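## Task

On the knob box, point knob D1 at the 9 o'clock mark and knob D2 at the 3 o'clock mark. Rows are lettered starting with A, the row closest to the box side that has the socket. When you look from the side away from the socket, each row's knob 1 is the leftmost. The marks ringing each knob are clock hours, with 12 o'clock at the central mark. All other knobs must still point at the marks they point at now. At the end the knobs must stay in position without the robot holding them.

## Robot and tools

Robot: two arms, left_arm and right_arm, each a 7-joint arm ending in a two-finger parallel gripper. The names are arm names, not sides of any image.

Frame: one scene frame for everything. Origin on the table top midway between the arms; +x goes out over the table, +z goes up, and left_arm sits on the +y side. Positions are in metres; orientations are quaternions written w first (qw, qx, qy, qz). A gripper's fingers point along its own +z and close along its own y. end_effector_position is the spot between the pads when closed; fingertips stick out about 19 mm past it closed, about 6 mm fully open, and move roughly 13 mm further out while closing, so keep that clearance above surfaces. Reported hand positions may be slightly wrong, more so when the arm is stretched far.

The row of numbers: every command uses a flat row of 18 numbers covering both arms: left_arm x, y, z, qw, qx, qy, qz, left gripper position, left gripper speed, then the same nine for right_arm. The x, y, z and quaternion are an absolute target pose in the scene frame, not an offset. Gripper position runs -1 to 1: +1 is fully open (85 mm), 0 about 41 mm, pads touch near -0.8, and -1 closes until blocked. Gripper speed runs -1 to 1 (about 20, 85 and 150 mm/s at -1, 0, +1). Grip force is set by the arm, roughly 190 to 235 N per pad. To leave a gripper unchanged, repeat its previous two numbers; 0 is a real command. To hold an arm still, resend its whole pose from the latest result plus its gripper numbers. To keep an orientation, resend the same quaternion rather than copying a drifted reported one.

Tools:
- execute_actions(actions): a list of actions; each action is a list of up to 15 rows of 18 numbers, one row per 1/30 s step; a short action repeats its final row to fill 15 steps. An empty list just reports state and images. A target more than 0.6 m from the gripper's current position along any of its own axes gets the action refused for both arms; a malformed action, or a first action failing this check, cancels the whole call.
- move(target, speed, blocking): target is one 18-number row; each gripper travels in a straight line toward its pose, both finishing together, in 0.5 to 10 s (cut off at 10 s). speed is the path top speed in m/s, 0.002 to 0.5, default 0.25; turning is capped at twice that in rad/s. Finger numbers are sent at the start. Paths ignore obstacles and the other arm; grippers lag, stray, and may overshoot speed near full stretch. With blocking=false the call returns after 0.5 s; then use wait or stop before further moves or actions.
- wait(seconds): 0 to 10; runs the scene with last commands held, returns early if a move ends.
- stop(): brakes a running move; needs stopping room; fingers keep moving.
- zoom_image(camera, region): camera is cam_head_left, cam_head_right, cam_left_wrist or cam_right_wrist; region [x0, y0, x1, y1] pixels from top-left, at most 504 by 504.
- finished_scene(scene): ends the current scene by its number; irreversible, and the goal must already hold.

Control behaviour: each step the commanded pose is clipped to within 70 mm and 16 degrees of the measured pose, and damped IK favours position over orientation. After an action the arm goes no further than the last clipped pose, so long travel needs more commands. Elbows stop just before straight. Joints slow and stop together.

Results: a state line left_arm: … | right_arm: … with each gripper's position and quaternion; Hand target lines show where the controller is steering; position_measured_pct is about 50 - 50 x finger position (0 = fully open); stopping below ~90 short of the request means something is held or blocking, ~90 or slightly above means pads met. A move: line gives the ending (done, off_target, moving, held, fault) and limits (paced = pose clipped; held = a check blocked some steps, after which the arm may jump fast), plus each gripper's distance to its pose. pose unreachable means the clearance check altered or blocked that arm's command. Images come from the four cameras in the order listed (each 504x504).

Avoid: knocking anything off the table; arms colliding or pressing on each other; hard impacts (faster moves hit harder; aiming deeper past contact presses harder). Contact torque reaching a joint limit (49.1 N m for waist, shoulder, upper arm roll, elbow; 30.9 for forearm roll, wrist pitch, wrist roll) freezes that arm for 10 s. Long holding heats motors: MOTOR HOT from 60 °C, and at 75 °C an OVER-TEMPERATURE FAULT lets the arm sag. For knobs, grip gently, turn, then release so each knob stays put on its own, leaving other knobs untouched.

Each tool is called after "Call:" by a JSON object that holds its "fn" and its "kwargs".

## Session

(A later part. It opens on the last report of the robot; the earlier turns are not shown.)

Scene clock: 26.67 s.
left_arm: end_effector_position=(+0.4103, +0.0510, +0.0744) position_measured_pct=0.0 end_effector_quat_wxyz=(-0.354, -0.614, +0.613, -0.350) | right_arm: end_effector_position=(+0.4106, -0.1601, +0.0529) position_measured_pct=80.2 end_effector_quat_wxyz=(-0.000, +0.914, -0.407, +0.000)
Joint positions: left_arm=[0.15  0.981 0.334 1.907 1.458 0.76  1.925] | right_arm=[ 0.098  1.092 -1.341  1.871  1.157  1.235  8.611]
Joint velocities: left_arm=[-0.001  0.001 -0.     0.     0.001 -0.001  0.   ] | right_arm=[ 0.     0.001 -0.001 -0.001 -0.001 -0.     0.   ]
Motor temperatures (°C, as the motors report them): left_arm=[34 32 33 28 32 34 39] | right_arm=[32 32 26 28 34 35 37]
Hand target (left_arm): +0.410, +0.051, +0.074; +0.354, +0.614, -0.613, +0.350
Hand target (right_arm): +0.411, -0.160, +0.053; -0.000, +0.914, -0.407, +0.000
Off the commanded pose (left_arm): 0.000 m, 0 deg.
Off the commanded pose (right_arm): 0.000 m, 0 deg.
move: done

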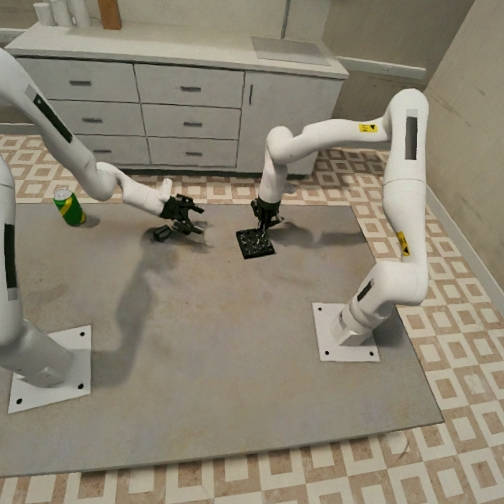

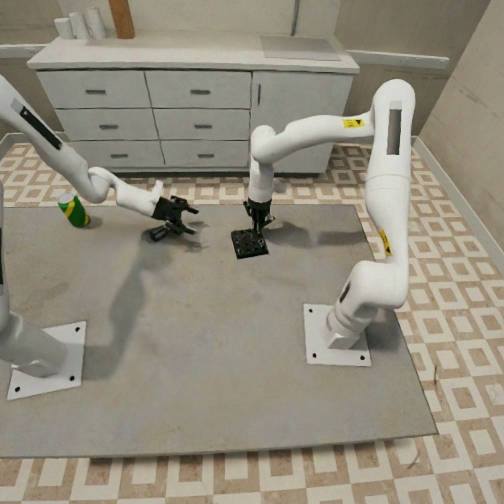

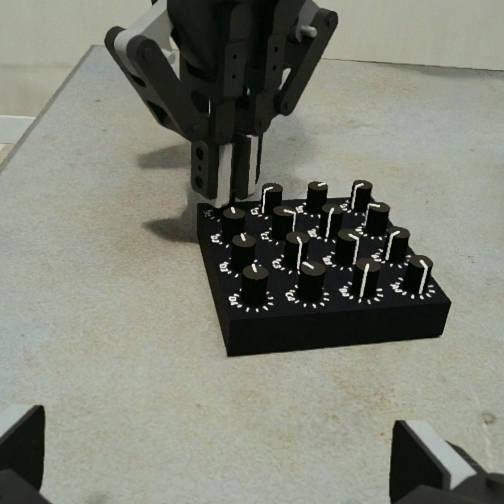

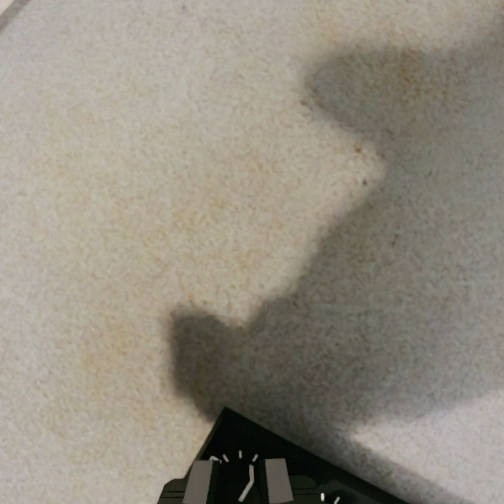

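Call:
{"fn": "execute_actions", "kwargs": {"actions": [[[0.4103,0.051,0.0744,0.354,0.614,-0.613,0.350,1,0, 0.4105,-0.160,0.0525,0,-0.9135,0.4067,0,-0.51,-0.5],[0.4103,0.051,0.0744,0.354,0.614,-0.613,0.350,1,0, 0.4105,-0.160,0.0525,0,-0.9135,0.4067,0,-0.51,-0.5],[0.4103,0.051,0.0744,0.354,0.614,-0.613,0.350,1,0, 0.4105,-0.160,0.0525,0,-0.9135,0.4067,0,-0.51,-0.5],[0.4103,0.051,0.0744,0.354,0.614,-0.613,0.350,1,0, 0.4105,-0.160,0.0525,0,-0.9135,0.4067,0,-0.51,-0.5],[0.4103,0.051,0.0744,0.354,0.614,-0.613,0.350,1,0, 0.4105,-0.160,0.0525,0,-0.9135,0.4067,0,-0.51,-0.5],[0.4103,0.051,0.0744,0.354,0.614,-0.613,0.350,1,0, 0.4105,-0.160,0.0525,0,-0.9135,0.4067,0,-0.51,-0.5],[0.4103,0.051,0.0744,0.354,0.614,-0.613,0.350,1,0, 0.4105,-0.160,0.0525,0,-0.9135,0.4067,0,-0.51,-0.5],[0.4103,0.051,0.0744,0.354,0.614,-0.613,0.350,1,0, 0.4105,-0.160,0.0525,0,-0.9135,0.4067,0,-0.51,-0.5],[0.4103,0.051,0.0744,0.354,0.614,-0.613,0.350,1,0, 0.4105,-0.160,0.0535,0,-0.9135,0.4067,0,-0.51,-0.5],[0.4103,0.051,0.0744,0.354,0.614,-0.613,0.350,1,0, 0.4105,-0.160,0.055,0,-0.9135,0.4067,0,-0.51,-0.5],[0.4103,0.051,0.0744,0.354,0.614,-0.613,0.350,1,0, 0.4105,-0.160,0.057,0,-0.9135,0.4067,0,-0.51,-0.5],[0.4103,0.051,0.0744,0.354,0.614,-0.613,0.350,1,0, 0.4105,-0.160,0.059,0,-0.9135,0.4067,0,-0.51,-0.5],[0.4103,0.051,0.0744,0.354,0.614,-0.613,0.350,1,0, 0.4105,-0.160,0.061,0,-0.9135,0.4067,0,-0.51,-0.5],[0.4103,0.051,0.0744,0.354,0.614,-0.613,0.350,1,0, 0.4105,-0.160,0.063,0,-0.9135,0.4067,0,-0.51,-0.5],[0.4103,0.051,0.0744,0.354,0.614,-0.613,0.350,1,0, 0.4105,-0.160,0.064,0,-0.9135,0.4067,0,-0.51,-0.5]]]}}

Scene clock: 28.23 s.
left_arm: end_effector_position=(+0.4103, +0.0510, +0.0744) position_measured_pct=0.0 end_effector_quat_wxyz=(-0.354, -0.614, +0.613, -0.350) | right_arm: end_effector_position=(+0.4107, -0.1601, +0.0614) position_measured_pct=75.8 end_effector_quat_wxyz=(-0.000, +0.914, -0.407, +0.000)
Joint positions: left_arm=[0.15  0.981 0.334 1.907 1.458 0.76  1.925] | right_arm=[ 0.102  1.078 -1.353  1.865  1.138  1.246  8.621]
Joint velocities: left_arm=[ 0.    -0.001  0.     0.001 -0.001  0.     0.001] | right_arm=[ 0.025 -0.074 -0.084 -0.036 -0.106  0.068  0.057]
Motor temperatures (°C, as the motors report them): left_arm=[34 32 33 28 32 34 39] | right_arm=[32 32 26 28 34 35 37]
Hand target (left_arm): +0.410, +0.051, +0.074; +0.354, +0.614, -0.613, +0.350
Hand target (right_arm): +0.411, -0.160, +0.064; -0.000, +0.914, -0.407, +0.000
Off the commanded pose (left_arm): 0.000 m, 0 deg.
Off the commanded pose (right_arm): 0.003 m, 0 deg.

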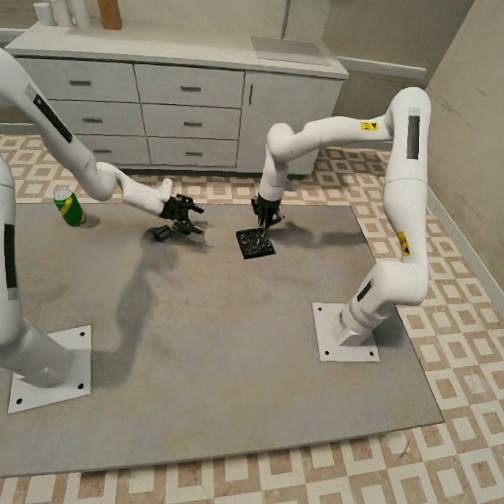

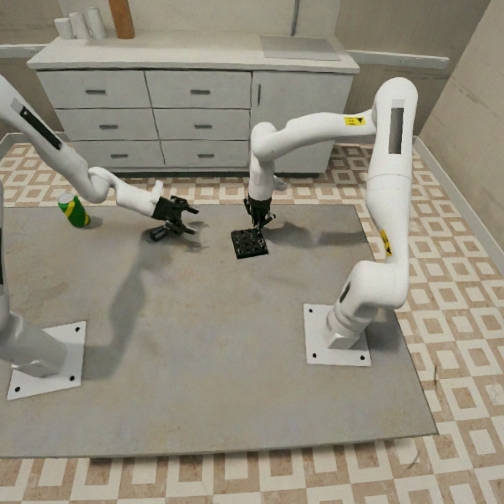

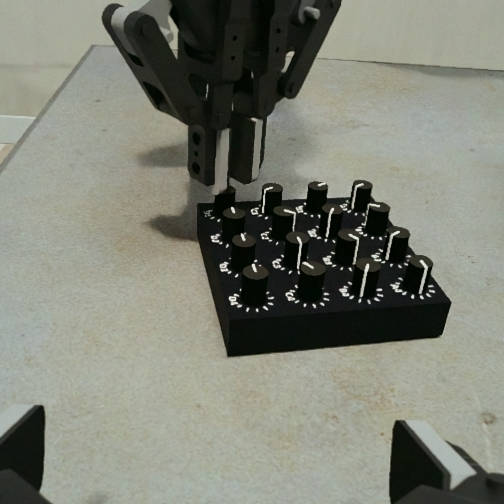

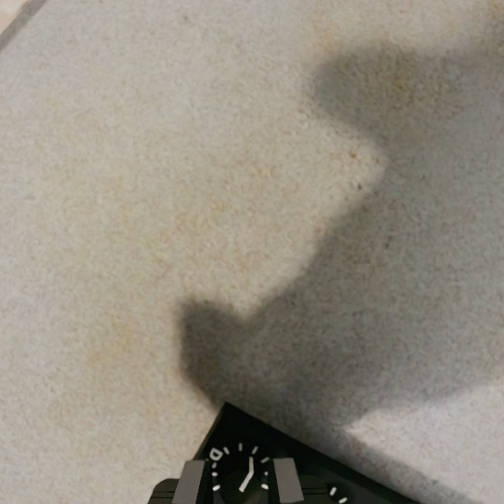

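Call:
{"fn": "move", "kwargs": {"target": [0.4103,0.051,0.0744,0.354,0.614,-0.613,0.350,1,0, 0.4052,-0.1339,0.063,0,-0.7771,0.6293,0,-0.5,0], "speed": 0.25}}

Call:
{"fn": "zoom_image", "kwargs": {"camera": "cam_right_wrist", "region": [140, 340, 340, 504]}}

Scene clock: 29.90 s.
left_arm: end_effector_position=(+0.4103, +0.0510, +0.0744) position_measured_pct=0.0 end_effector_quat_wxyz=(-0.354, -0.614, +0.613, -0.350) | right_arm: end_effector_position=(+0.4050, -0.1341, +0.0628) position_measured_pct=75.0 end_effector_quat_wxyz=(+0.000, +0.777, -0.629, -0.000)
Joint positions: left_arm=[0.15  0.981 0.334 1.907 1.458 0.76  1.925] | right_arm=[ 0.015  1.026 -1.274  1.834  1.081  1.185  8.094]
Joint velocities: left_arm=[-0.001 -0.     0.     0.     0.    -0.001  0.001] | right_arm=[-0.002 -0.001 -0.001 -0.001  0.001  0.001 -0.002]
Motor temperatures (°C, as the motors report them): left_arm=[34 32 33 28 32 34 39] | right_arm=[32 32 26 28 34 35 37]
Hand target (left_arm): +0.410, +0.051, +0.074; +0.354, +0.614, -0.613, +0.350
Hand target (right_arm): +0.405, -0.134, +0.063; +0.000, +0.777, -0.629, -0.000
Off the commanded pose (left_arm): 0.000 m, 0 deg.
Off the commanded pose (right_arm): 0.000 m, 0 deg.
move: done

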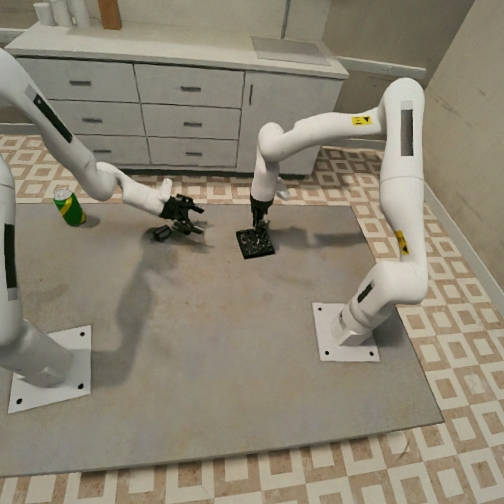

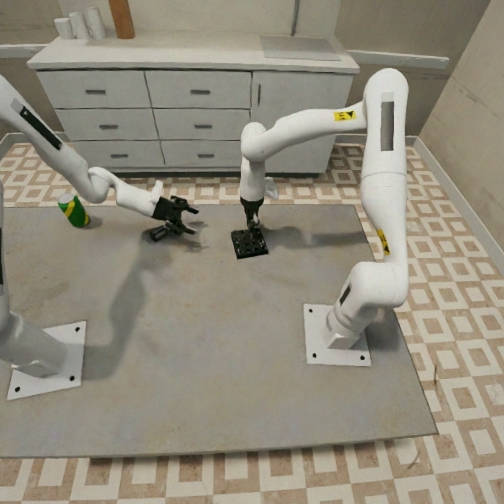

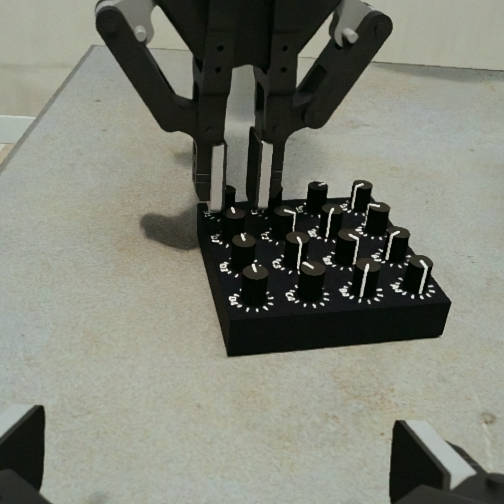

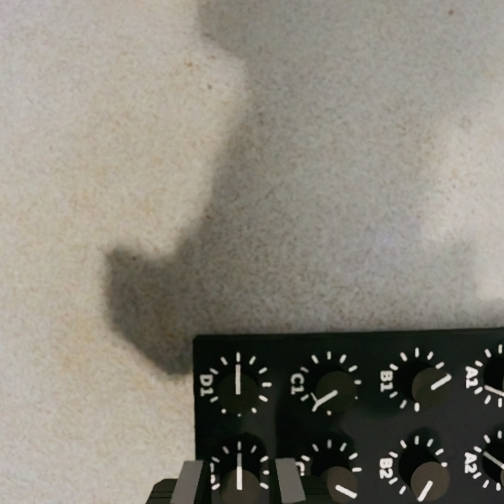

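Region (140, 340, 340, 504) of cam_right_wrist's 504x504 image, scaled by 2.520; it fills the top 413 rows of this view, and the rest is white.

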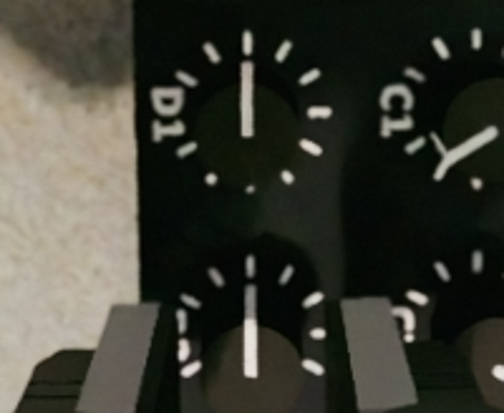

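Call:
{"fn": "move", "kwargs": {"target": [0.4103,0.051,0.0744,0.354,0.614,-0.613,0.350,1,0, 0.4051,-0.1339,0.0525,0,-0.7771,0.6293,0,-0.5,0], "speed": 0.03}}

Call:
{"fn": "execute_actions", "kwargs": {"actions": [[[0.4103,0.051,0.0744,0.354,0.614,-0.613,0.350,1,0, 0.4051,-0.1339,0.0525,0,-0.7771,0.6293,0,-0.62,-1]]]}}

Scene clock: 30.90 s.
left_arm: end_effector_position=(+0.4103, +0.0510, +0.0744) position_measured_pct=0.0 end_effector_quat_wxyz=(-0.354, -0.614, +0.613, -0.350) | right_arm: end_effector_position=(+0.4051, -0.1339, +0.0526) position_measured_pct=75.0 end_effector_quat_wxyz=(-0.000, +0.777, -0.629, +0.000)
Joint positions: left_arm=[0.15  0.981 0.334 1.907 1.458 0.76  1.925] | right_arm=[ 0.008  1.042 -1.259  1.841  1.103  1.17   8.081]
Joint velocities: left_arm=[ 0.     0.001 -0.     0.001  0.    -0.    -0.   ] | right_arm=[-0.001  0.001  0.001 -0.    -0.    -0.001 -0.   ]
Motor temperatures (°C, as the motors report them): left_arm=[34 32 33 28 32 34 39] | right_arm=[32 32 26 28 34 35 37]
Hand target (left_arm): +0.410, +0.051, +0.074; +0.354, +0.614, -0.613, +0.350
Hand target (right_arm): +0.405, -0.134, +0.053; +0.000, +0.777, -0.629, -0.000
Off the commanded pose (left_arm): 0.000 m, 0 deg.
Off the commanded pose (right_arm): 0.000 m, 0 deg.
move: done

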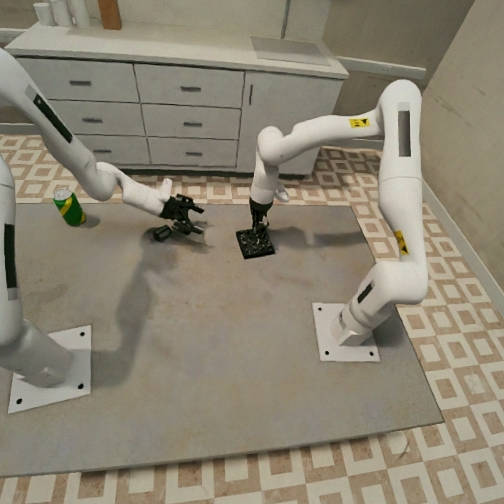

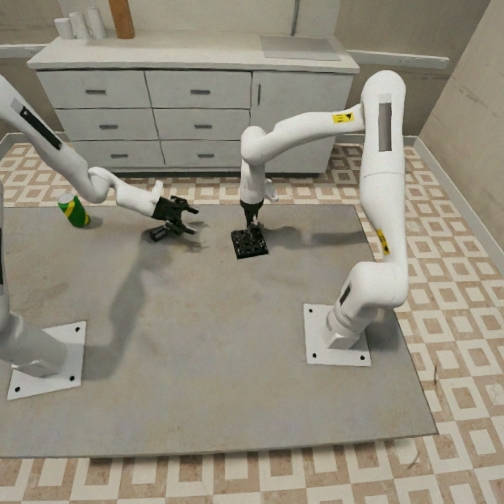

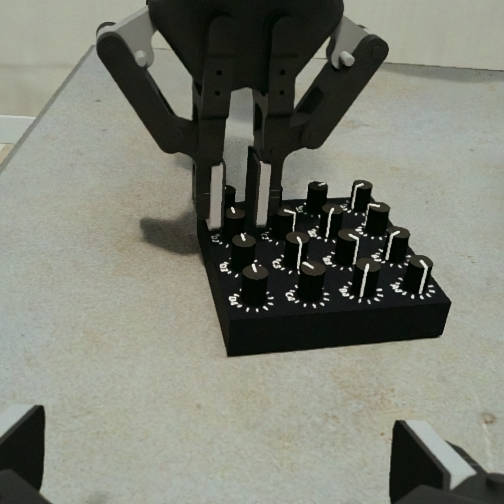

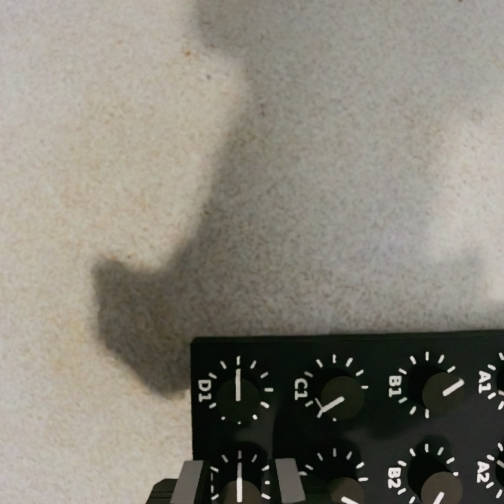

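Scene clock: 31.40 s.
left_arm: end_effector_position=(+0.4103, +0.0510, +0.0744) position_measured_pct=0.0 end_effector_quat_wxyz=(-0.354, -0.614, +0.613, -0.350) | right_arm: end_effector_position=(+0.4052, -0.1339, +0.0526) position_measured_pct=80.2 end_effector_quat_wxyz=(-0.000, +0.777, -0.629, +0.000)
Joint positions: left_arm=[0.15  0.981 0.334 1.907 1.458 0.76  1.925] | right_arm=[ 0.008  1.042 -1.259  1.841  1.103  1.17   8.081]
Joint velocities: left_arm=[ 0.     0.001 -0.     0.001  0.001 -0.     0.001] | right_arm=[ 0.001  0.    -0.     0.001  0.     0.    -0.001]
Motor temperatures (°C, as the motors report them): left_arm=[34 32 33 28 32 34 39] | right_arm=[32 32 26 28 34 35 37]
Hand target (left_arm): +0.410, +0.051, +0.074; +0.354, +0.614, -0.613, +0.350
Hand target (right_arm): +0.405, -0.134, +0.053; +0.000, +0.777, -0.629, -0.000
Off the commanded pose (left_arm): 0.000 m, 0 deg.
Off the commanded pose (right_arm): 0.000 m, 0 deg.

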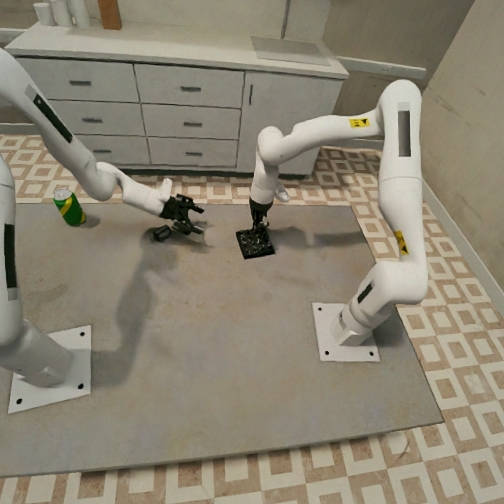

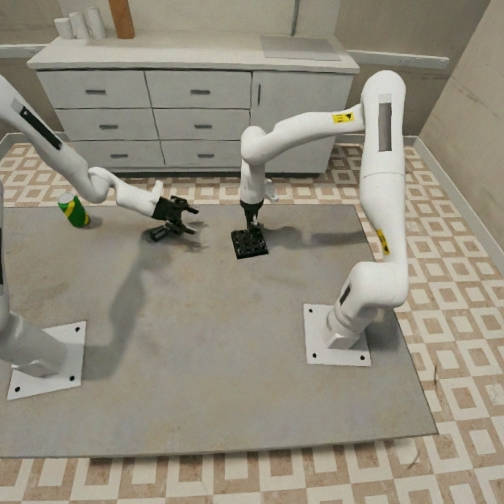

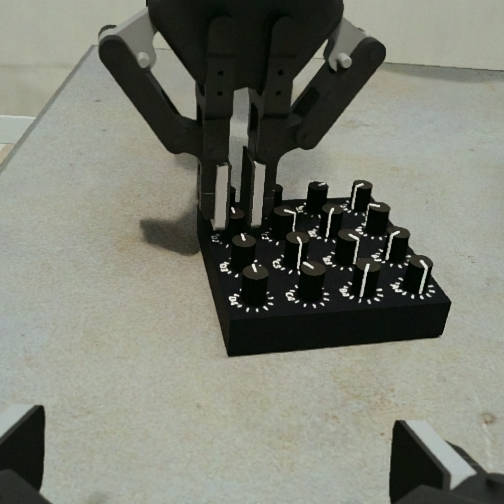

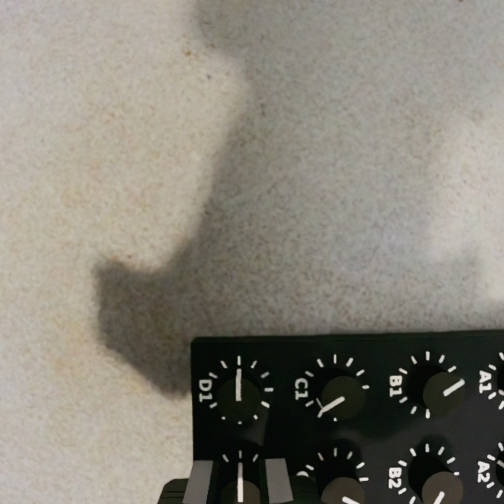

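Call:
{"fn": "move", "kwargs": {"target": [0.4103,0.051,0.0744,0.354,0.614,-0.613,0.350,1,0, 0.4051,-0.1339,0.0525,0,0.6225,0.7826,0,-0.62,-1], "speed": 0.35}}

Call:
{"fn": "zoom_image", "kwargs": {"camera": "cam_right_wrist", "region": [140, 340, 340, 504]}}

Scene clock: 36.70 s.
left_arm: end_effector_position=(+0.4103, +0.0510, +0.0744) position_measured_pct=0.0 end_effector_quat_wxyz=(-0.354, -0.614, +0.613, -0.350) | right_arm: end_effector_position=(+0.4052, -0.1343, +0.0519) position_measured_pct=80.2 end_effector_quat_wxyz=(+0.000, +0.623, +0.782, -0.001)
Joint positions: left_arm=[0.15  0.981 0.334 1.907 1.458 0.76  1.925] | right_arm=[-0.301  0.735 -0.628  1.852  0.612  0.758  5.34 ]
Joint velocities: left_arm=[-0.001 -0.     0.     0.    -0.001 -0.001 -0.001] | right_arm=[-0.003 -0.001 -0.     0.001  0.003  0.001 -0.004]
Motor temperatures (°C, as the motors report them): left_arm=[34 32 33 28 32 34 39] | right_arm=[32 32 26 28 34 35 37]
Hand target (left_arm): +0.410, +0.051, +0.074; +0.354, +0.614, -0.613, +0.350
Hand target (right_arm): +0.405, -0.134, +0.052; +0.000, +0.623, +0.782, -0.001
Off the commanded pose (left_arm): 0.000 m, 0 deg.
Off the commanded pose (right_arm): 0.001 m, 0 deg.
move: done

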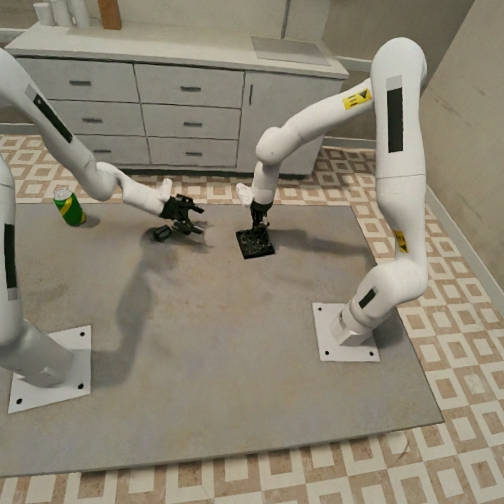

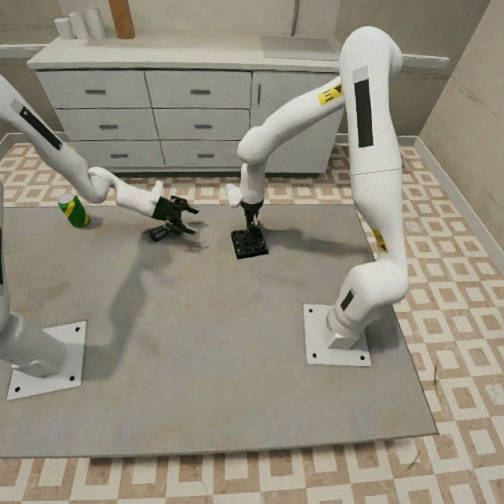

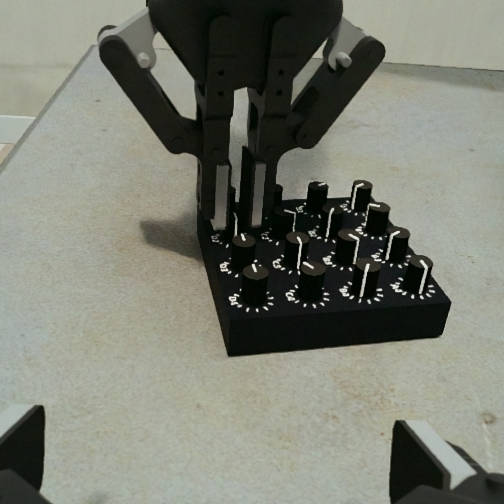

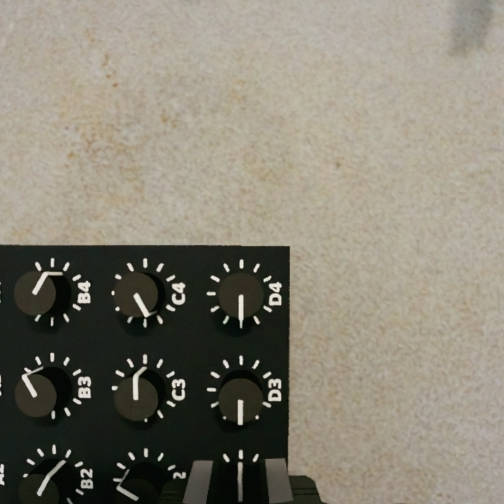

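Region (140, 340, 340, 504) of cam_right_wrist's 504x504 image, scaled by 2.520; it fills the top 413 rows of this view, and the rest is white.

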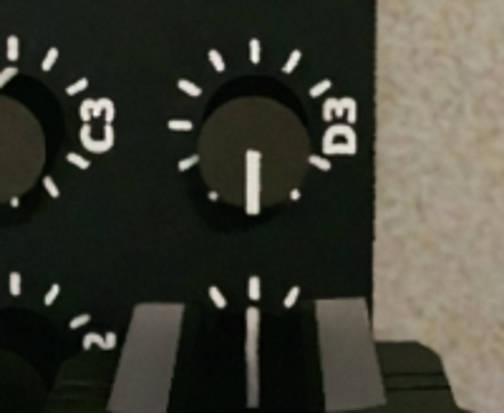

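Call:
{"fn": "execute_actions", "kwargs": {"actions": [[[0.4103,0.051,0.0744,0.354,0.614,-0.613,0.350,1,0, 0.4051,-0.1339,0.0525,0,0.6293,0.7771,0,-0.62,-1],[0.4103,0.051,0.0744,0.354,0.614,-0.613,0.350,1,0, 0.4051,-0.1339,0.0525,0,0.6293,0.7771,0,-0.62,-1],[0.4103,0.051,0.0744,0.354,0.614,-0.613,0.350,1,0, 0.4051,-0.1339,0.0525,0,0.6293,0.7771,0,-0.62,-1],[0.4103,0.051,0.0744,0.354,0.614,-0.613,0.350,1,0, 0.4051,-0.1339,0.0525,0,0.6293,0.7771,0,-0.62,-1],[0.4103,0.051,0.0744,0.354,0.614,-0.613,0.350,1,0, 0.4051,-0.1339,0.0525,0,0.6293,0.7771,0,-0.62,-1],[0.4103,0.051,0.0744,0.354,0.614,-0.613,0.350,1,0, 0.4051,-0.1339,0.0525,0,0.6293,0.7771,0,-0.62,-1],[0.4103,0.051,0.0744,0.354,0.614,-0.613,0.350,1,0, 0.4051,-0.1339,0.0525,0,0.6293,0.7771,0,-0.62,-1],[0.4103,0.051,0.0744,0.354,0.614,-0.613,0.350,1,0, 0.4051,-0.1339,0.0525,0,0.6293,0.7771,0,-0.5,-0.5]]]}}

Call:
{"fn": "move", "kwargs": {"target": [0.4103,0.051,0.0744,0.354,0.614,-0.613,0.350,1,0, 0.4051,-0.1339,0.075,0,0.6293,0.7771,0,-0.5,-0.5], "speed": 0.06}}

Call:
{"fn": "move", "kwargs": {"target": [0.4103,0.051,0.0744,0.354,0.614,-0.613,0.350,1,0, 0.38,-0.19,0.13,0,0.6293,0.7771,0,-0.5,-0.5], "speed": 0.2}}

Scene clock: 37.93 s.
left_arm: end_effector_position=(+0.4103, +0.0510, +0.0744) position_measured_pct=0.0 end_effector_quat_wxyz=(-0.354, -0.614, +0.613, -0.350) | right_arm: end_effector_position=(+0.4052, -0.1339, +0.0526) position_measured_pct=75.0 end_effector_quat_wxyz=(+0.000, +0.629, +0.777, +0.000)
Joint positions: left_arm=[0.15  0.981 0.334 1.907 1.458 0.76  1.925] | right_arm=[-0.302  0.733 -0.625  1.852  0.608  0.756  5.328]
Joint velocities: left_arm=[ 0.    -0.     0.     0.001 -0.     0.001 -0.001] | right_arm=[-0.     0.001 -0.     0.001  0.     0.     0.   ]
Motor temperatures (°C, as the motors report them): left_arm=[34 32 33 28 32 34 39] | right_arm=[32 32 26 28 34 35 37]
Hand target (left_arm): +0.410, +0.051, +0.074; +0.354, +0.614, -0.613, +0.350
Hand target (right_arm): +0.405, -0.134, +0.052; +0.000, +0.629, +0.777, -0.000
Off the commanded pose (left_arm): 0.000 m, 0 deg.
Off the commanded pose (right_arm): 0.000 m, 0 deg.

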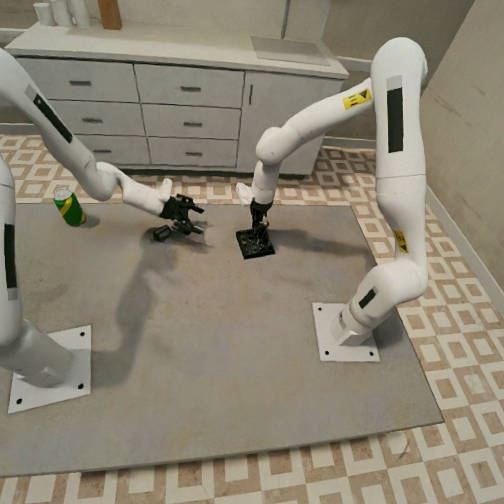

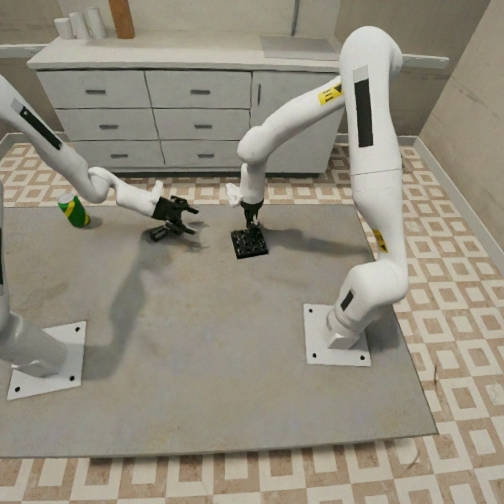

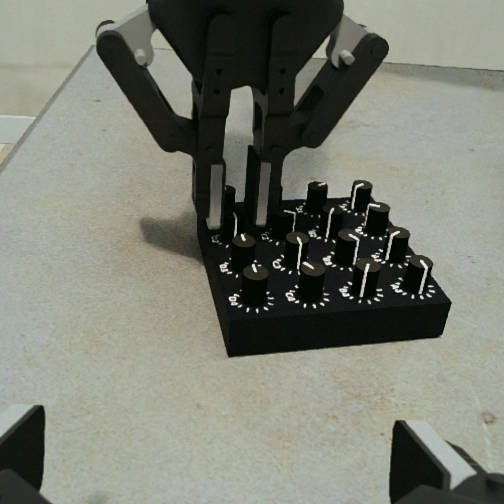

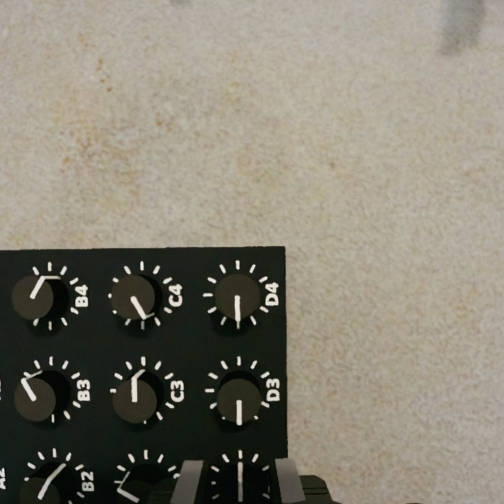

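Scene clock: 38.67 s.
left_arm: end_effector_position=(+0.4103, +0.0510, +0.0744) position_measured_pct=0.0 end_effector_quat_wxyz=(-0.354, -0.614, +0.613, -0.350) | right_arm: end_effector_position=(+0.4051, -0.1338, +0.0748) position_measured_pct=75.0 end_effector_quat_wxyz=(-0.000, +0.629, +0.777, -0.000)
Joint positions: left_arm=[0.15  0.981 0.334 1.907 1.458 0.76  1.925] | right_arm=[-0.282  0.694 -0.656  1.835  0.57   0.809  5.359]
Joint velocities: left_arm=[ 0.    -0.001 -0.     0.001  0.     0.     0.   ] | right_arm=[ 0.001 -0.003  0.001  0.    -0.     0.001  0.002]
Motor temperatures (°C, as the motors report them): left_arm=[34 32 33 28 32 34 39] | right_arm=[32 32 26 28 34 35 37]
Hand target (left_arm): +0.410, +0.051, +0.074; +0.354, +0.614, -0.613, +0.350
Hand target (right_arm): +0.405, -0.134, +0.075; +0.000, +0.629, +0.777, +0.000
Off the commanded pose (left_arm): 0.000 m, 0 deg.
Off the commanded pose (right_arm): 0.000 m, 0 deg.
move: done

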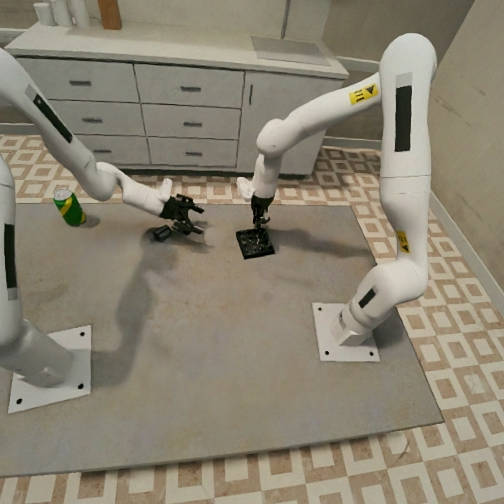

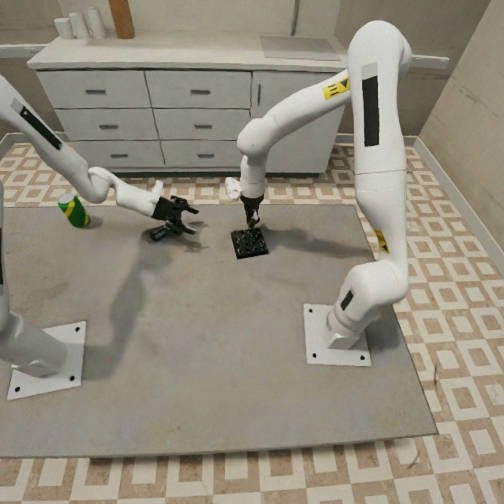

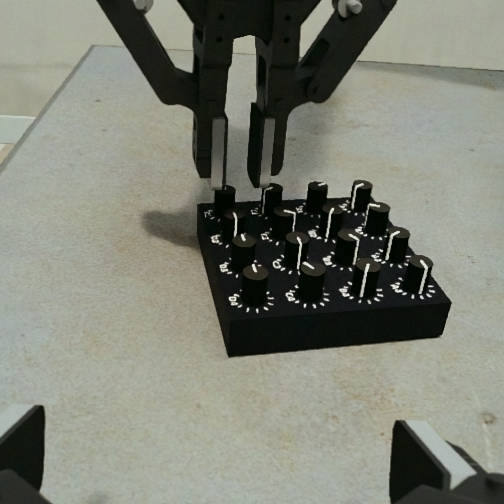

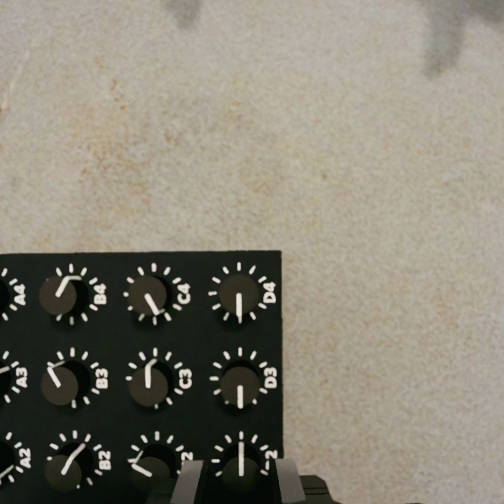

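Scene clock: 39.60 s.
left_arm: end_effector_position=(+0.4103, +0.0510, +0.0744) position_measured_pct=0.0 end_effector_quat_wxyz=(-0.354, -0.614, +0.613, -0.350) | right_arm: end_effector_position=(+0.3803, -0.1899, +0.1298) position_measured_pct=75.0 end_effector_quat_wxyz=(+0.000, +0.629, +0.777, -0.000)
Joint positions: left_arm=[0.15  0.981 0.334 1.907 1.458 0.76  1.925] | right_arm=[-0.105  0.515 -0.74   1.941  0.455  0.858  5.505]
Joint velocities: left_arm=[ 0.     0.001 -0.     0.     0.    -0.001  0.   ] | right_arm=[ 0.002 -0.004  0.001 -0.001 -0.001 -0.     0.   ]
Motor temperatures (°C, as the motors report them): left_arm=[34 32 33 28 32 34 39] | right_arm=[32 32 26 28 34 35 37]
Hand target (left_arm): +0.410, +0.051, +0.074; +0.354, +0.614, -0.613, +0.350
Hand target (right_arm): +0.380, -0.190, +0.130; +0.000, +0.629, +0.777, +0.000
Off the commanded pose (left_arm): 0.000 m, 0 deg.
Off the commanded pose (right_arm): 0.000 m, 0 deg.
move: done

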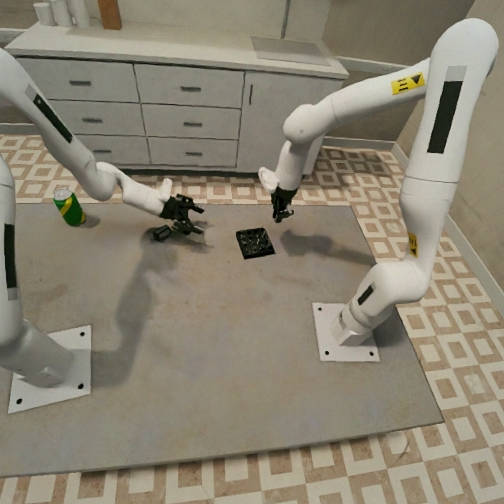

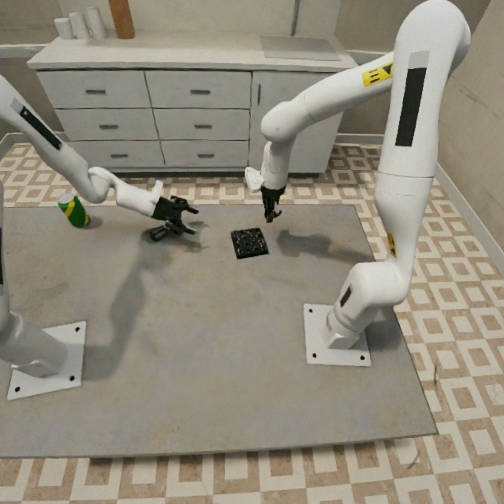

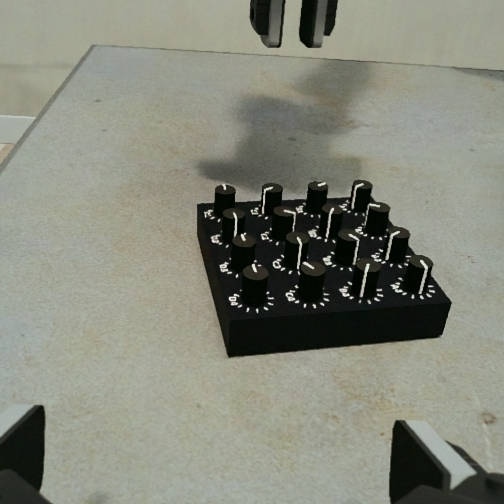

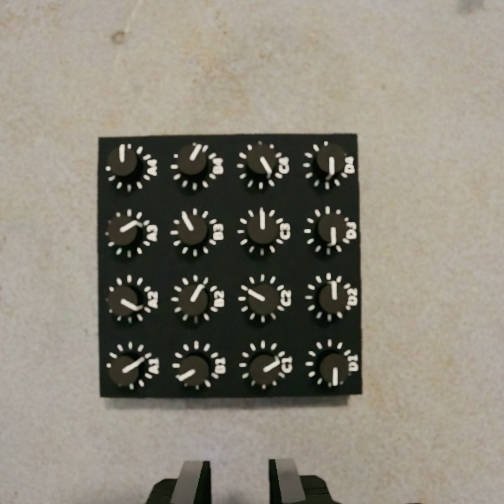

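D1 points at 9, D2 at 3, and the other knobs are unchanged.

Call:
{"fn": "finished_scene", "kwargs": {"scene": 1}}

The scene is finished: the task was done.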